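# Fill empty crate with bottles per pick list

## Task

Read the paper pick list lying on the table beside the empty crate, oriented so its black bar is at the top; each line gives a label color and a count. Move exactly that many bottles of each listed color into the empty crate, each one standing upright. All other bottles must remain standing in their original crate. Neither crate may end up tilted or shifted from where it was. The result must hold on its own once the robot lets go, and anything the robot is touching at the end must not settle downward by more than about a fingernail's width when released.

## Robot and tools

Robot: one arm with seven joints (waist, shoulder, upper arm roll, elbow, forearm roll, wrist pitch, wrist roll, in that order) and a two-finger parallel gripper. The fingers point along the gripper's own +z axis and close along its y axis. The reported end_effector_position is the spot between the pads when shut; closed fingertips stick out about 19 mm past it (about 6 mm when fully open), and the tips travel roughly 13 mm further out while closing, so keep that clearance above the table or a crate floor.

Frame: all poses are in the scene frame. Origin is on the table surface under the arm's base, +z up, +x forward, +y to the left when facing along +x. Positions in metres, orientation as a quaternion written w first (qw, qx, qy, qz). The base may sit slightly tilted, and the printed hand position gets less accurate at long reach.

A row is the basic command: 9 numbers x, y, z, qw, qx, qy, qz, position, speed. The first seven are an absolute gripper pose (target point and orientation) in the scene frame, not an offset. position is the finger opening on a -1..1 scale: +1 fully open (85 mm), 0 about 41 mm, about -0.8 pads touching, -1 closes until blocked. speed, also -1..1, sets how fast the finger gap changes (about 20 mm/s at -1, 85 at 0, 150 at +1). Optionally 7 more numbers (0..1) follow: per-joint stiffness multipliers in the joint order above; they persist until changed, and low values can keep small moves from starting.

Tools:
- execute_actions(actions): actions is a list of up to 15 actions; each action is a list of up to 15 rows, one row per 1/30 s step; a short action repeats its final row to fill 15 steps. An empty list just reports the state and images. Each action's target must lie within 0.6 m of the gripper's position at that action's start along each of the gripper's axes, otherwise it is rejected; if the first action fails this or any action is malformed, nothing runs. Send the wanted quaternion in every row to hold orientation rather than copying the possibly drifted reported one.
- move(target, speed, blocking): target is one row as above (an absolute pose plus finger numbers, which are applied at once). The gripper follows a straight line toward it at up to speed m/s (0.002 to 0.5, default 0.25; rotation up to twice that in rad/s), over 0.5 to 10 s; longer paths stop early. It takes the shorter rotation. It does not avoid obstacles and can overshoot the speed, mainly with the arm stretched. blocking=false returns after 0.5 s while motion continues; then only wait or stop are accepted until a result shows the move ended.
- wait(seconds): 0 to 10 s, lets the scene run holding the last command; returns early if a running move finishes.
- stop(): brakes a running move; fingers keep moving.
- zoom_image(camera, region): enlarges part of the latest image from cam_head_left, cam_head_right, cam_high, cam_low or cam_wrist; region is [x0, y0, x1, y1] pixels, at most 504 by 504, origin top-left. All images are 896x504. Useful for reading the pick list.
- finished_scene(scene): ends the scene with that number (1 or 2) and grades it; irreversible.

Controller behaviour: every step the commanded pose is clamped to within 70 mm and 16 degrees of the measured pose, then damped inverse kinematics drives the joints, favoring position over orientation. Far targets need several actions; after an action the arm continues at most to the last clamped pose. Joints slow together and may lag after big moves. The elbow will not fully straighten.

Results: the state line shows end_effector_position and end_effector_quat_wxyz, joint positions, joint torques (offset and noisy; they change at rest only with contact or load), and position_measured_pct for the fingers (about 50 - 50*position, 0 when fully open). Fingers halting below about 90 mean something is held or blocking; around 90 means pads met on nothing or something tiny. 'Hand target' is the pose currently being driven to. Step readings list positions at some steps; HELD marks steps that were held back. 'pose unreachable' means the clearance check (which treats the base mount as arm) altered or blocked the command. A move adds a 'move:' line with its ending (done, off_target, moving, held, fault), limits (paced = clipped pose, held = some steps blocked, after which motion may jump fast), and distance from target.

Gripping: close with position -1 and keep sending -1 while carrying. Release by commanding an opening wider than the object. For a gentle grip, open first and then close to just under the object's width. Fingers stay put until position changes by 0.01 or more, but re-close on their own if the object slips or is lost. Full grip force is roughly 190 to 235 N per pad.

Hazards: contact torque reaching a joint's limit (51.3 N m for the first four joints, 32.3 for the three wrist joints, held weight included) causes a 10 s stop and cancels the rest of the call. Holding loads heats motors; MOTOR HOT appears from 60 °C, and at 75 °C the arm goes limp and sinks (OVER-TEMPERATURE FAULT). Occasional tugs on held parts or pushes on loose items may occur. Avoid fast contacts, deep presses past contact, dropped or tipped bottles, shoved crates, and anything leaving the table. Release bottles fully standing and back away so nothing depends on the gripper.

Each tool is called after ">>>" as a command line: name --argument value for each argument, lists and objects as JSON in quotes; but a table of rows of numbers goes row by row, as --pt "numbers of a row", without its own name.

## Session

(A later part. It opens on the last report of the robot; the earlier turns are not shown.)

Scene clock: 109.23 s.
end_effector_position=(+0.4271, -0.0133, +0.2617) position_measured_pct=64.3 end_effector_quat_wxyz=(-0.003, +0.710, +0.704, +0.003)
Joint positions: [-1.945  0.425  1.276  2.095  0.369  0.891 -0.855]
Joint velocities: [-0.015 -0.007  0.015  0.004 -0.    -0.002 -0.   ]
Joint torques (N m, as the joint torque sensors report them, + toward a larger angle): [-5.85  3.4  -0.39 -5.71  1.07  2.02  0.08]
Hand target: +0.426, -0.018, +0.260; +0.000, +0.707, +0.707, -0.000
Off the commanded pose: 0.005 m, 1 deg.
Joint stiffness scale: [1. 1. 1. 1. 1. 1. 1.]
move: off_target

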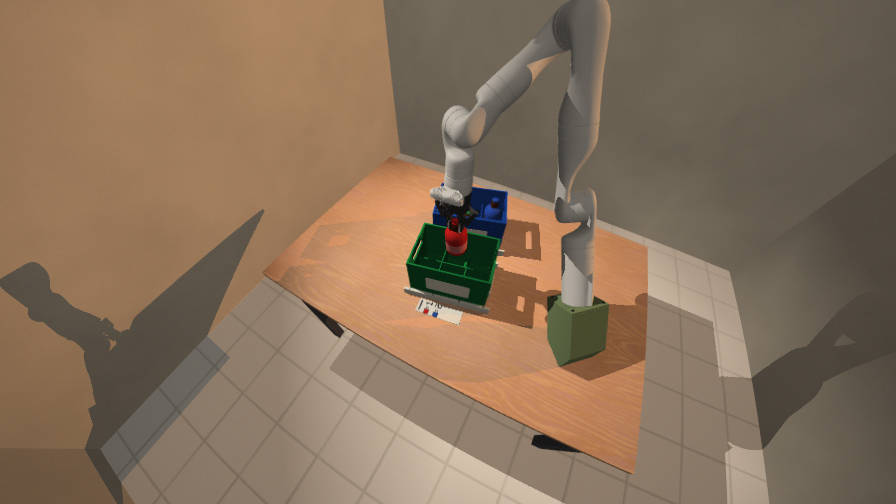

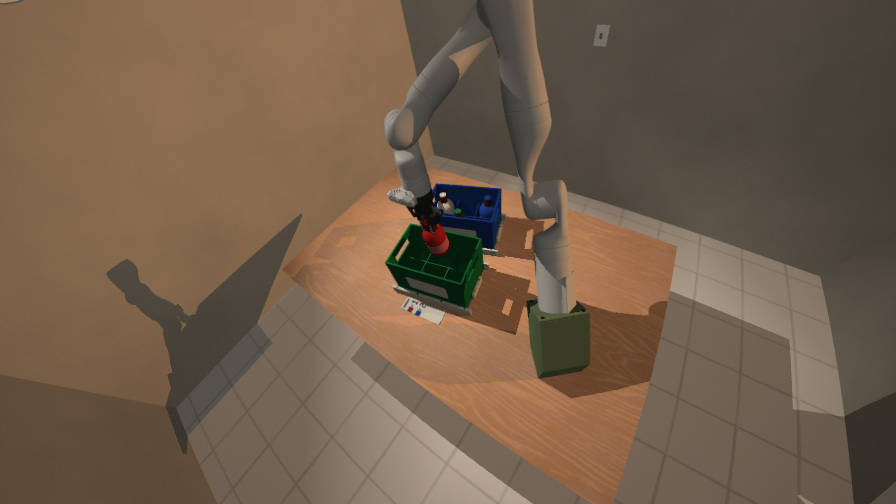

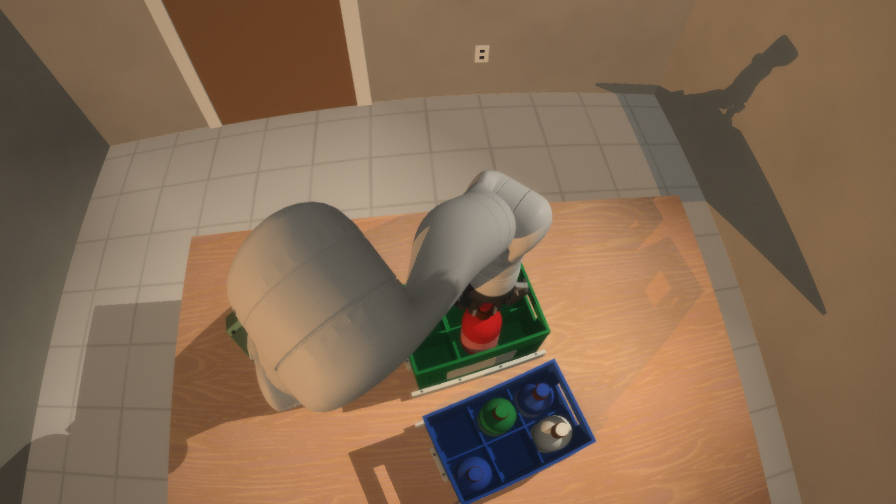

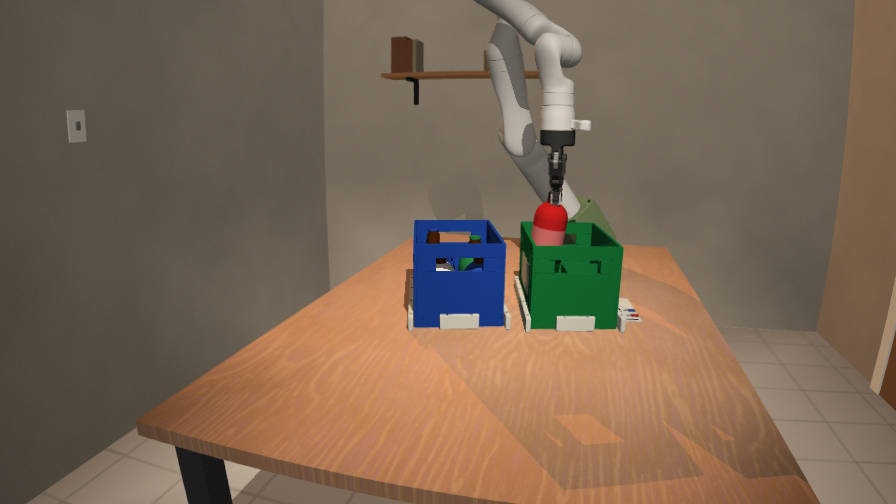

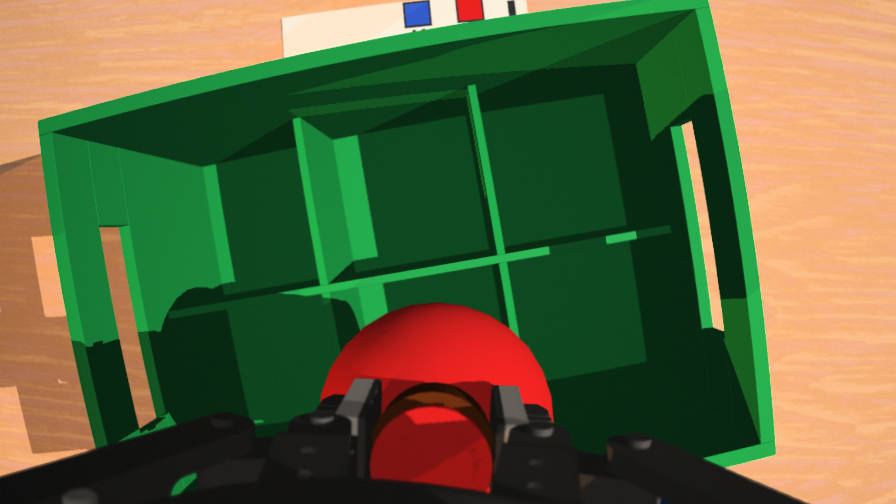

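>>> move --target '[0.426,-0.016,0.215,0,0.707,0.707,0,-1,0]' --speed 0.02

Scene clock: 117.30 s.
end_effector_position=(+0.4267, -0.0124, +0.2173) position_measured_pct=64.3 end_effector_quat_wxyz=(-0.003, +0.712, +0.702, +0.003)
Joint positions: [-1.774  0.479  1.182  2.162  0.375  0.724 -0.855]
Joint velocities: [ 0.013 -0.    -0.009  0.     0.003 -0.003 -0.   ]
Joint torques (N m, as the joint torque sensors report them, + toward a larger angle): [-7.28  0.13 -0.63 -5.54  0.46  0.9   0.19]
Hand target: +0.426, -0.016, +0.215; -0.000, +0.707, +0.707, -0.000
Off the commanded pose: 0.004 m, 1 deg.
Joint stiffness scale: [1. 1. 1. 1. 1. 1. 1.]
move: off_target

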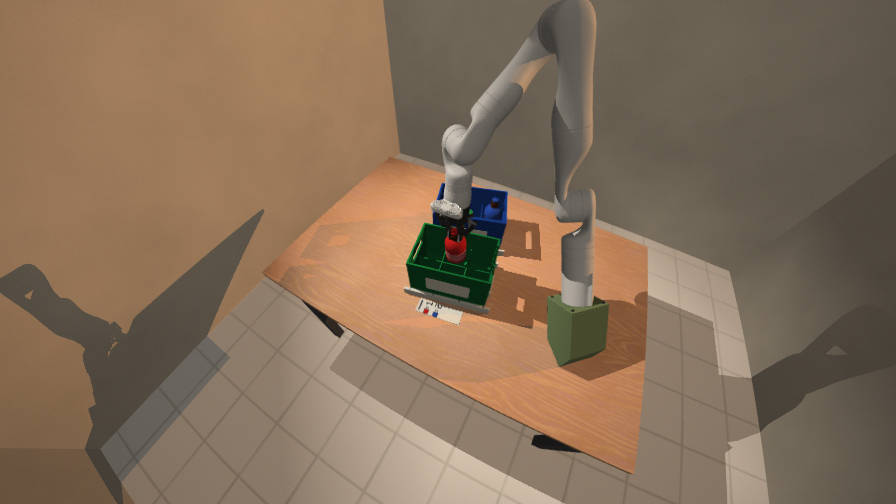

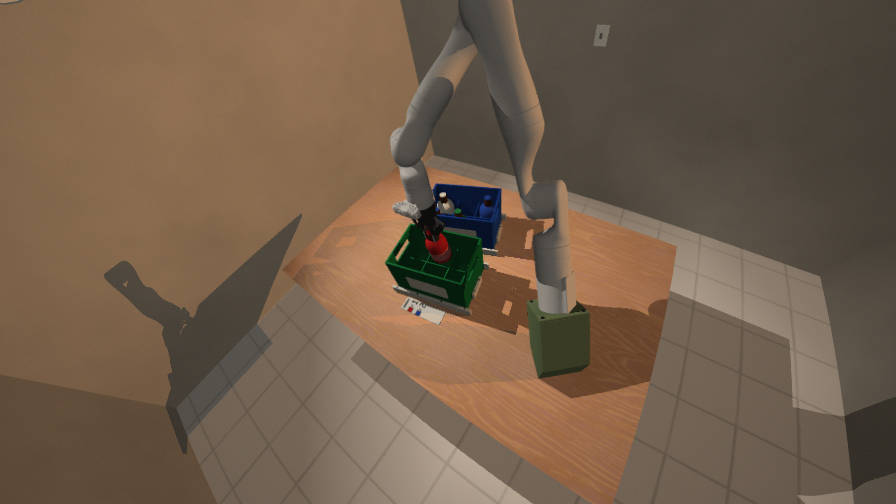

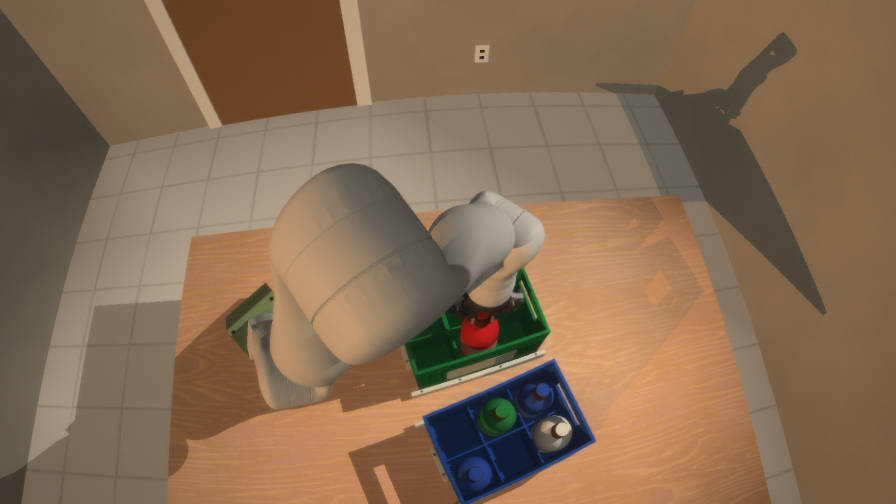

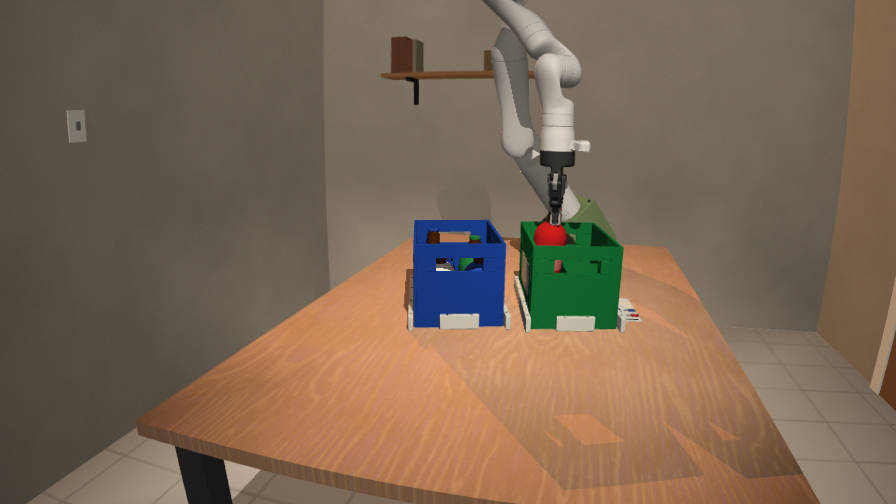

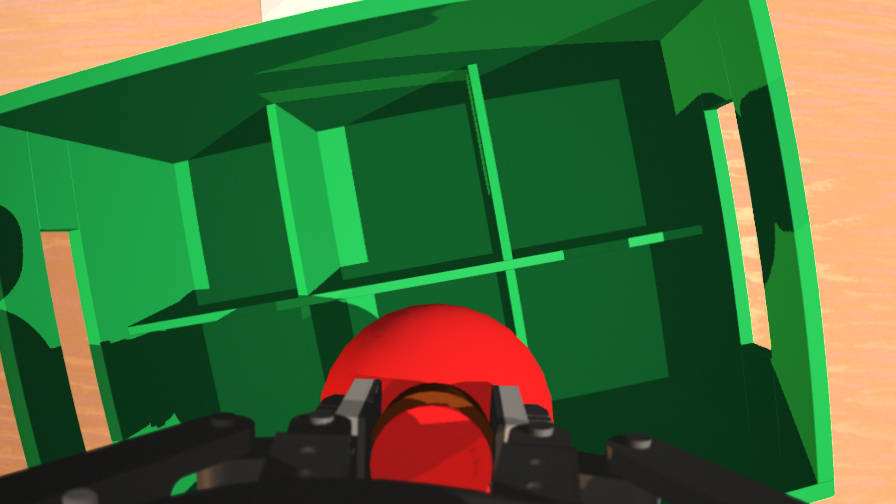

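>>> move --target '[0.426,-0.016,0.156,0,0.707,0.707,0,-1,0]' --speed 0.025

Scene clock: 123.37 s.
end_effector_position=(+0.4250, -0.0129, +0.1578) position_measured_pct=64.3 end_effector_quat_wxyz=(-0.004, +0.712, +0.702, +0.001)
Joint positions: [-1.547  0.577  1.063  2.227  0.386  0.5   -0.854]
Joint velocities: [ 0.01   0.003 -0.006  0.     0.003 -0.004 -0.   ]
Joint torques (N m, as the joint torque sensors report them, + toward a larger angle): [-7.53 -3.55  1.09 -5.36  0.94  0.4   0.14]
Hand target: +0.426, -0.016, +0.156; -0.000, +0.707, +0.707, -0.000
Off the commanded pose: 0.004 m, 1 deg.
Joint stiffness scale: [1. 1. 1. 1. 1. 1. 1.]
move: off_target

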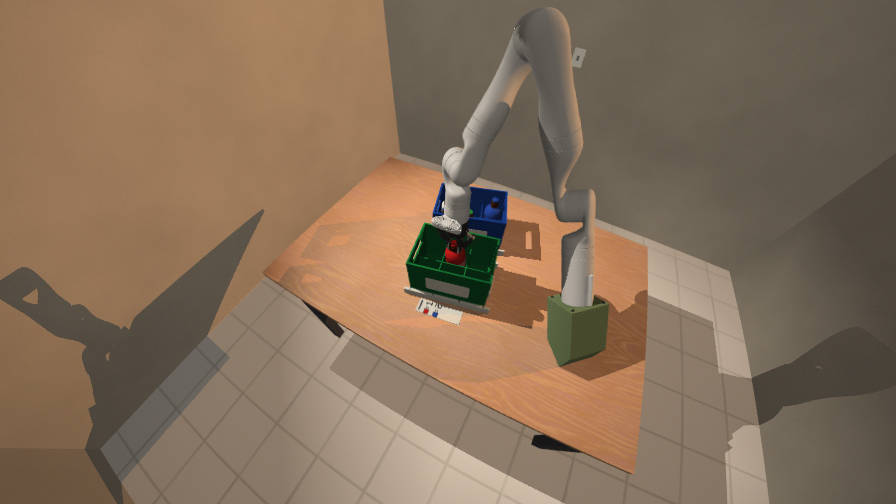

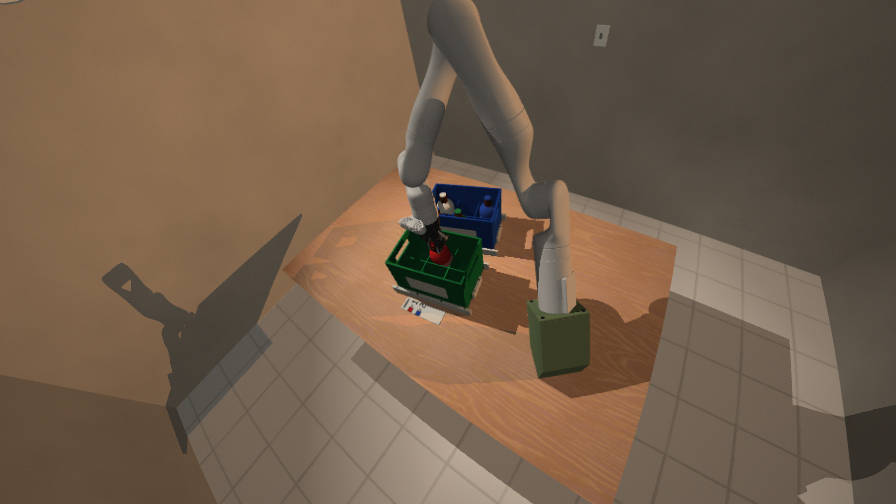

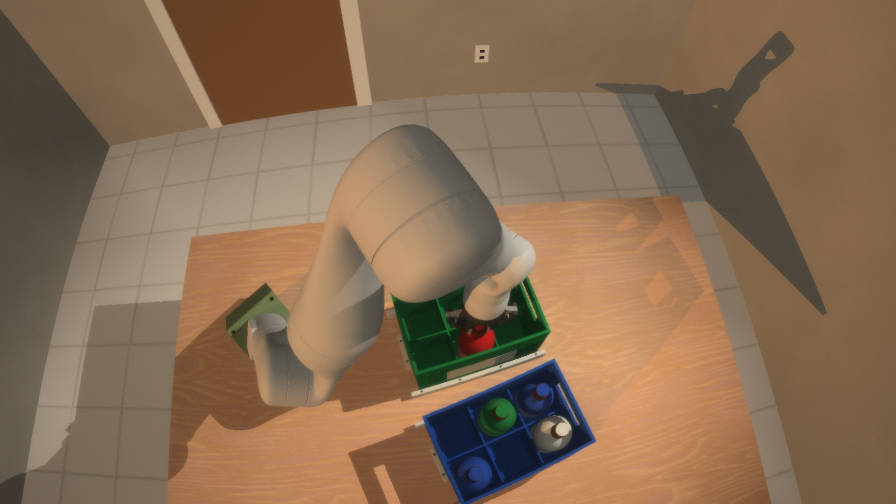

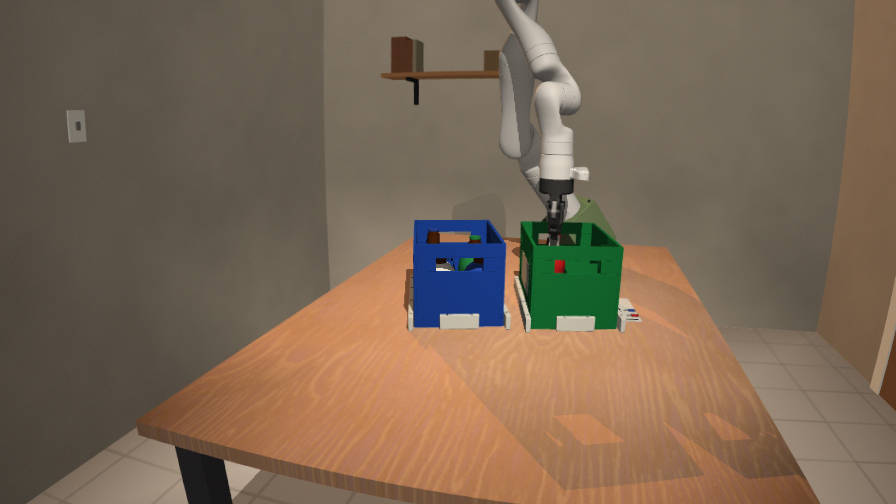

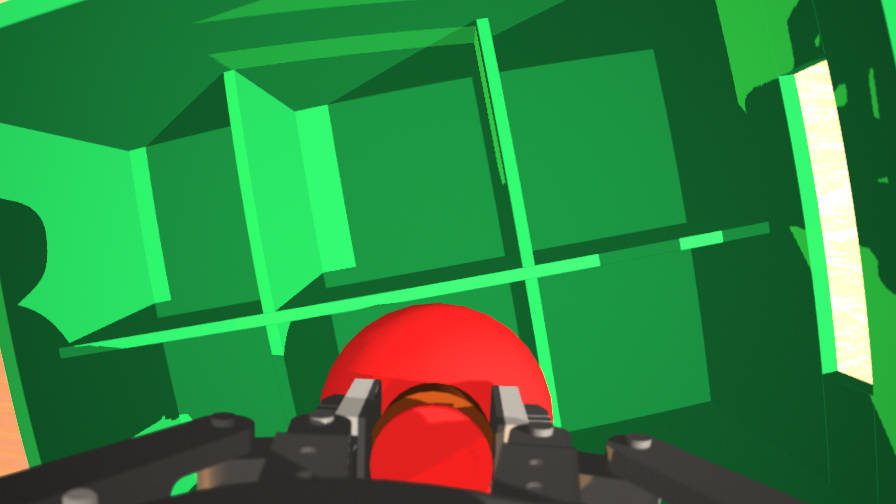

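>>> move --target '[0.426,-0.014,0.153,0,0.707,0.707,0,0.2,0]' --speed 0.02

>>> move --target '[0.426,-0.014,0.26,0,0.707,0.707,0,0.2,0]' --speed 0.1

>>> move --target '[0.537,-0.163,0.25,0,0.707,0.707,0,0.2,0]'

Scene clock: 131.57 s.
end_effector_position=(+0.4261, -0.0137, +0.1544) position_measured_pct=40.1 end_effector_quat_wxyz=(-0.001, +0.711, +0.703, -0.000)
Joint positions: [-1.535  0.587  1.058  2.227  0.39   0.491 -0.854]
Joint velocities: [ 0.007  0.003 -0.003 -0.     0.005 -0.     0.   ]
Joint torques (N m, as the joint torque sensors report them, + toward a larger angle): [-8.14 -3.57 -0.88 -3.37 -0.29  0.15  0.16]
Hand target: +0.426, -0.014, +0.153; -0.000, +0.707, +0.707, -0.000
Off the commanded pose: 0.001 m, 1 deg.
Joint stiffness scale: [1. 1. 1. 1. 1. 1. 1.]
move: done

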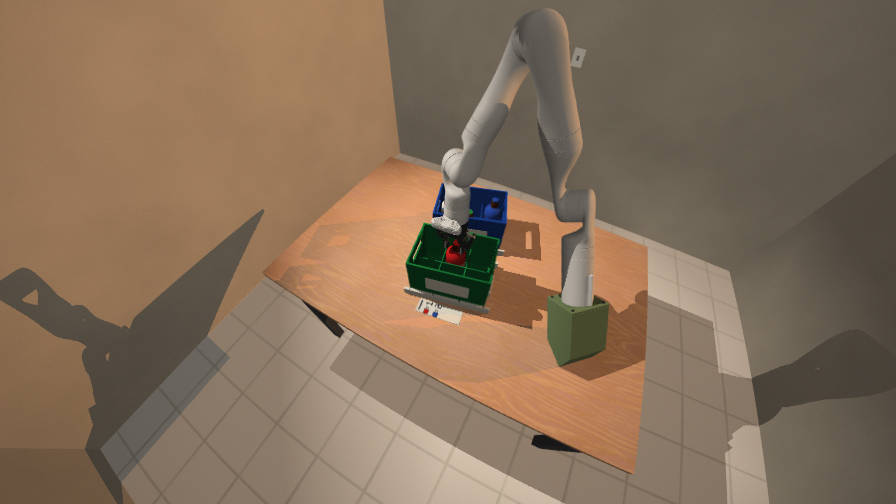

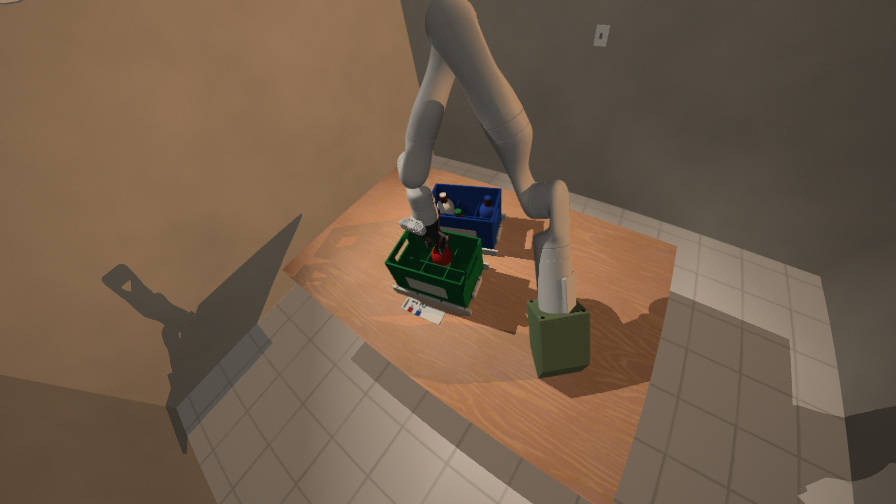

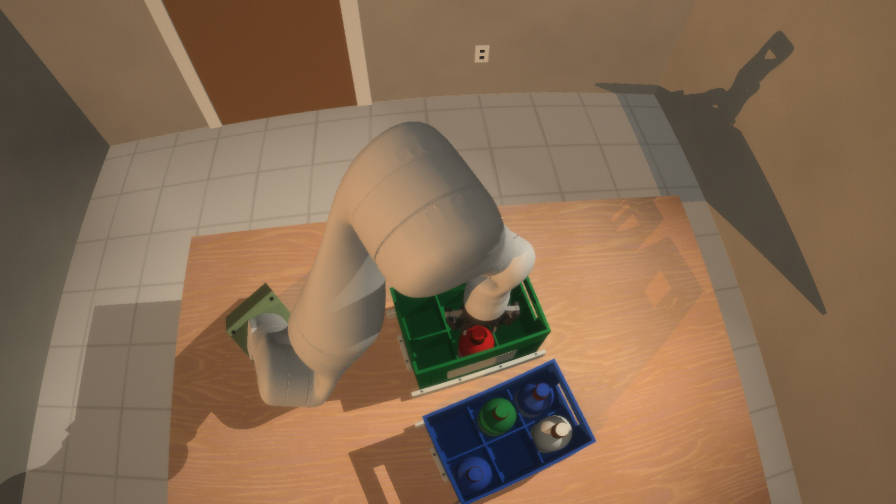

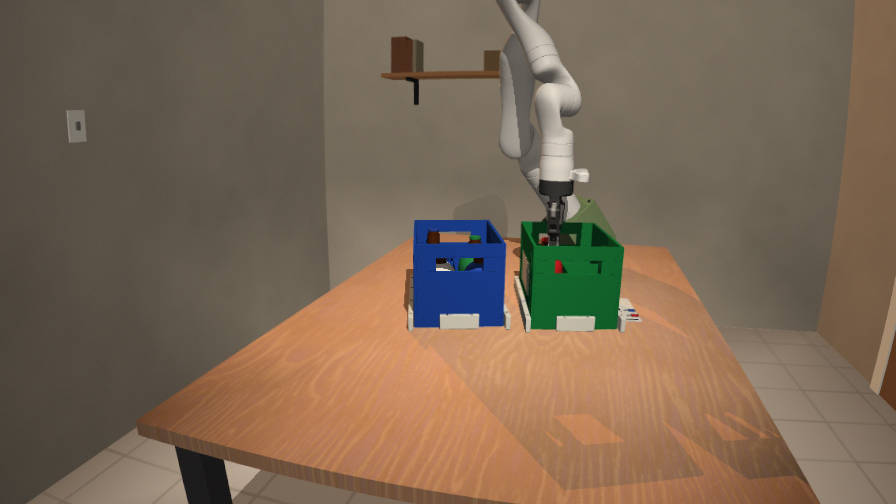

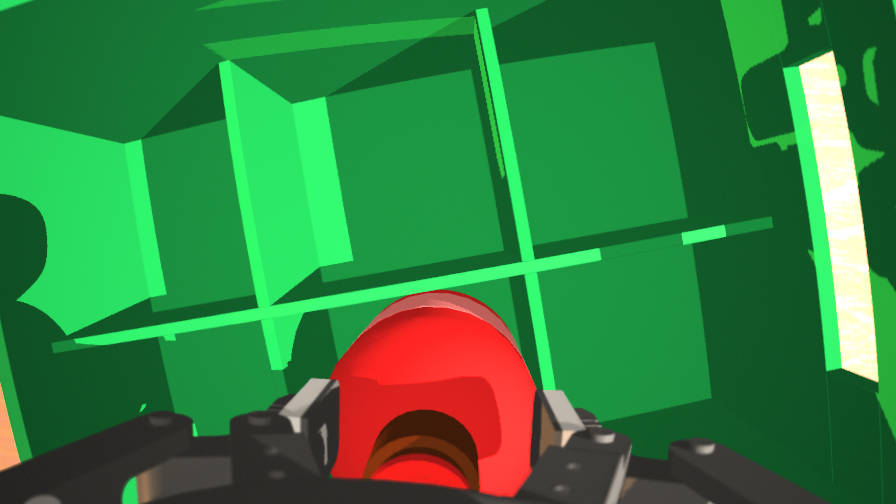

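Scene clock: 133.13 s.
end_effector_position=(+0.4252, -0.0147, +0.2587) position_measured_pct=40.1 end_effector_quat_wxyz=(+0.001, +0.705, +0.709, -0.001)
Joint positions: [-1.927  0.419  1.245  2.103  0.394  0.894 -0.874]
Joint velocities: [-0.016 -0.     0.01  -0.    -0.001  0.    -0.   ]
Joint torques (N m, as the joint torque sensors report them, + toward a larger angle): [-6.68  1.89 -1.89 -5.83 -0.25  0.15  0.08]
Hand target: +0.426, -0.014, +0.261; +0.001, +0.707, +0.707, +0.000
Off the commanded pose: 0.002 m, 0 deg.
Joint stiffness scale: [1. 1. 1. 1. 1. 1. 1.]
move: done

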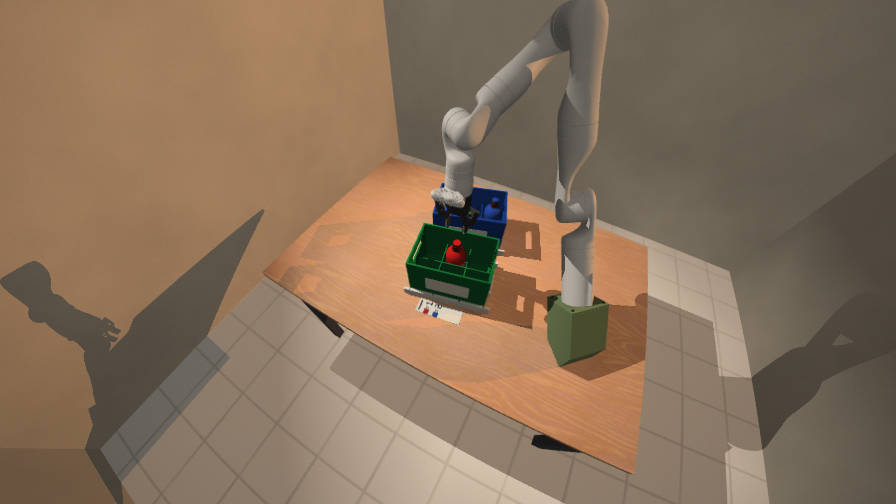

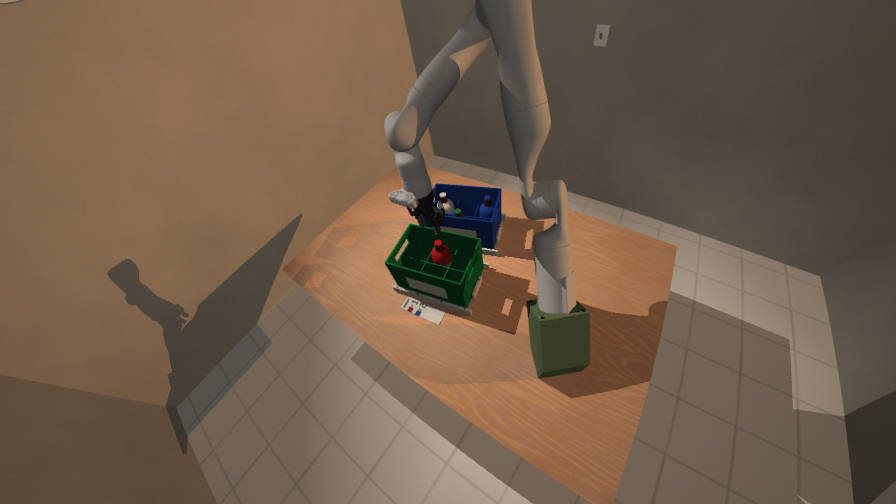

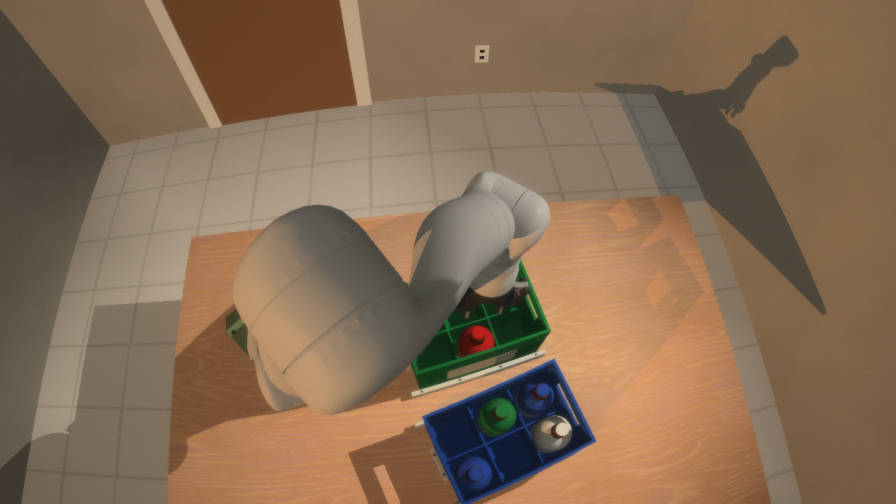

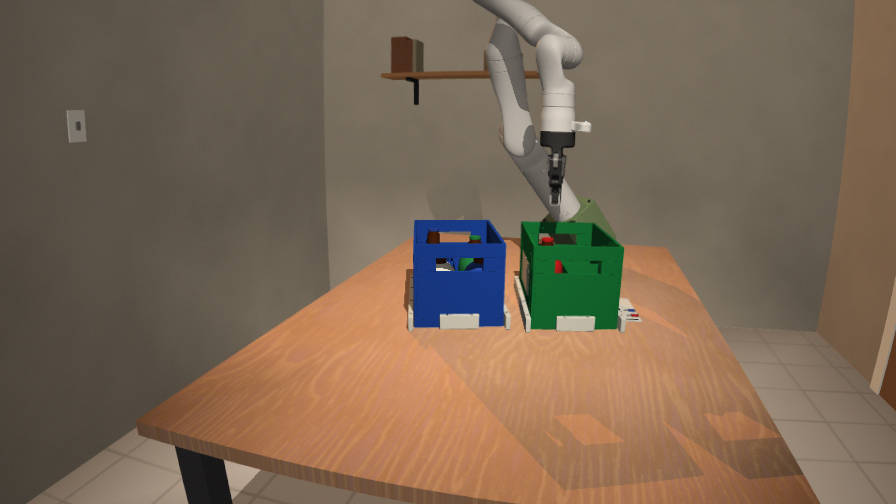

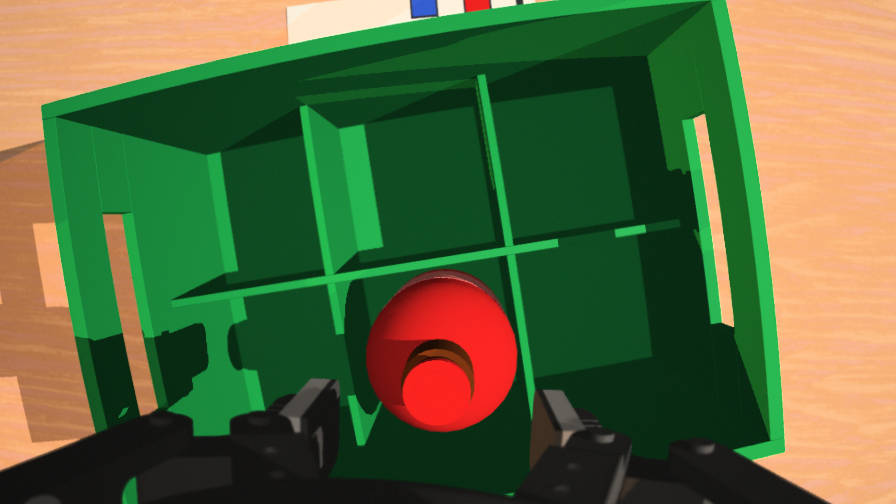

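Scene clock: 134.53 s.
end_effector_position=(+0.5370, -0.1623, +0.2501) position_measured_pct=40.1 end_effector_quat_wxyz=(+0.002, +0.709, +0.706, +0.001)
Joint positions: [-1.732  0.184  1.4    1.853  0.539  1.015 -0.512]
Joint velocities: [ 0.017  0.    -0.016 -0.001  0.002  0.004 -0.   ]
Joint torques (N m, as the joint torque sensors report them, + toward a larger angle): [-6.04  6.26 -3.25 -5.74 -0.34  0.21  0.01]
Hand target: +0.537, -0.163, +0.250; -0.000, +0.707, +0.707, -0.000
Off the commanded pose: 0.001 m, 0 deg.
Joint stiffness scale: [1. 1. 1. 1. 1. 1. 1.]
move: done

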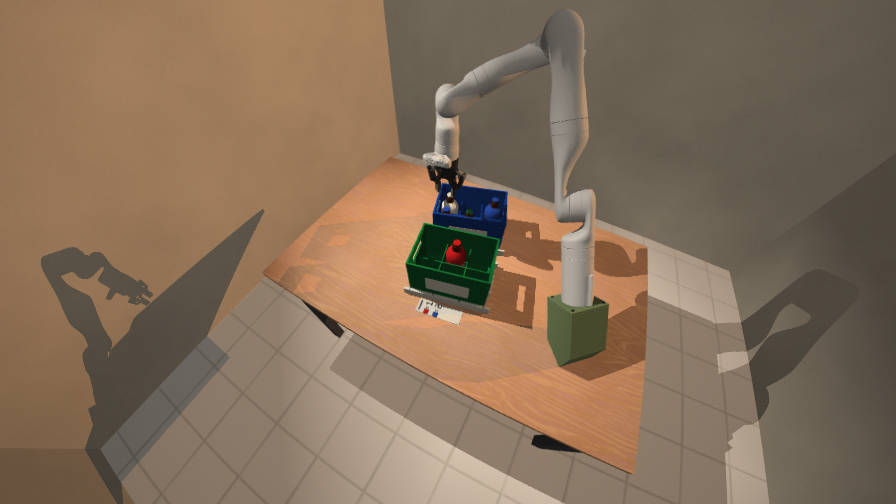

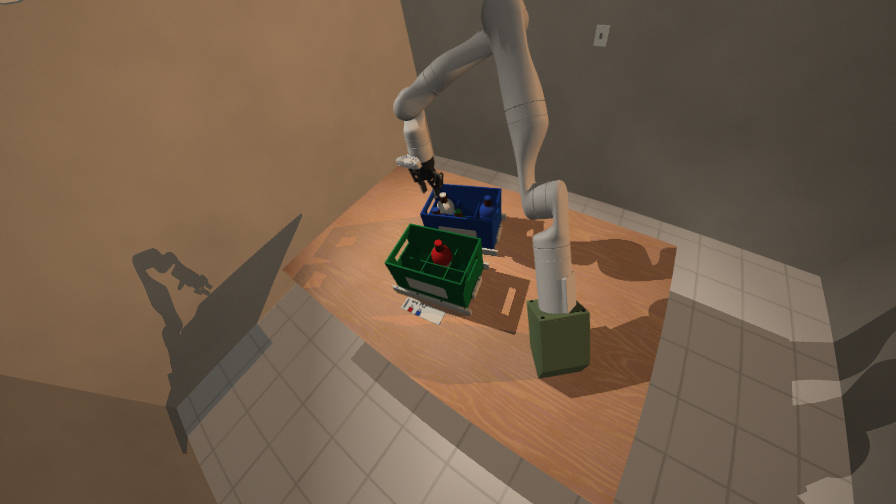

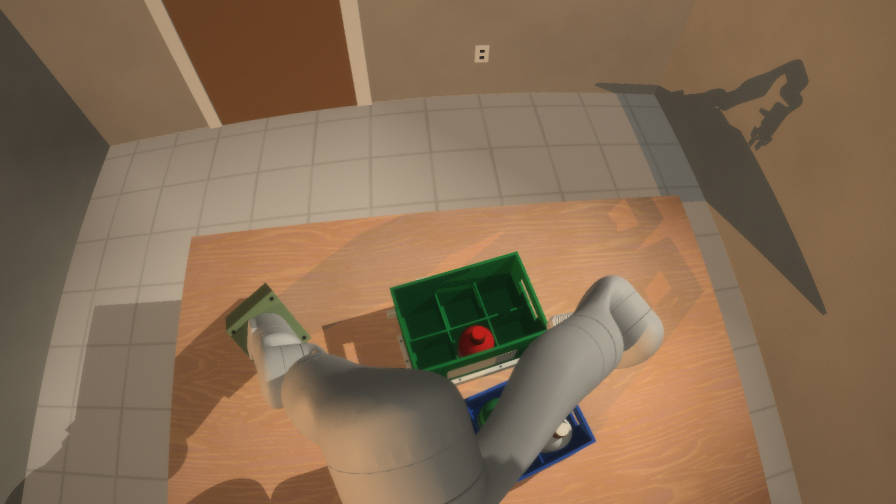

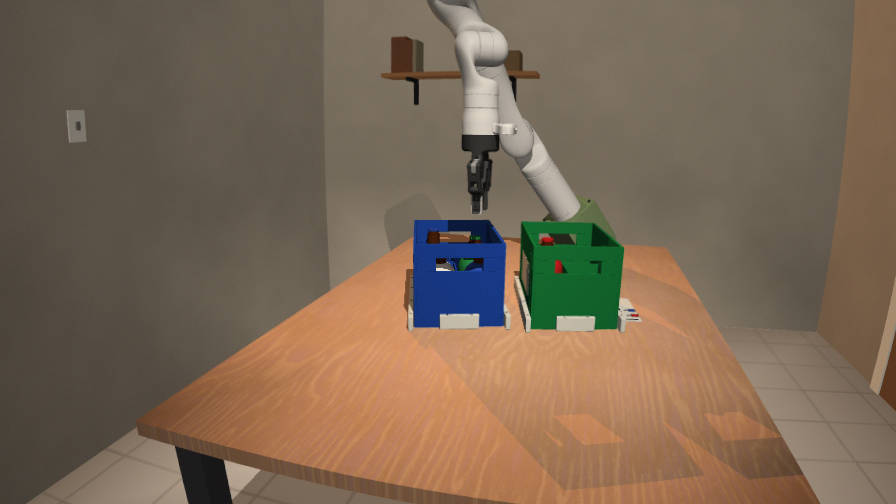

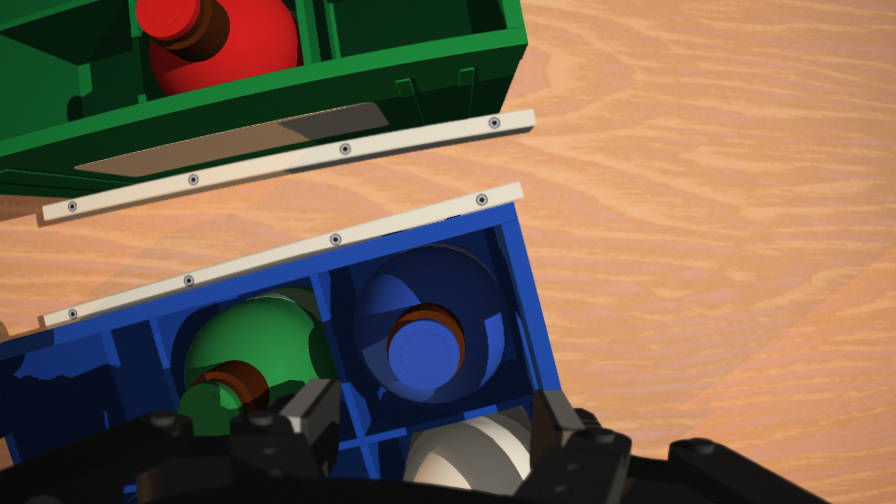

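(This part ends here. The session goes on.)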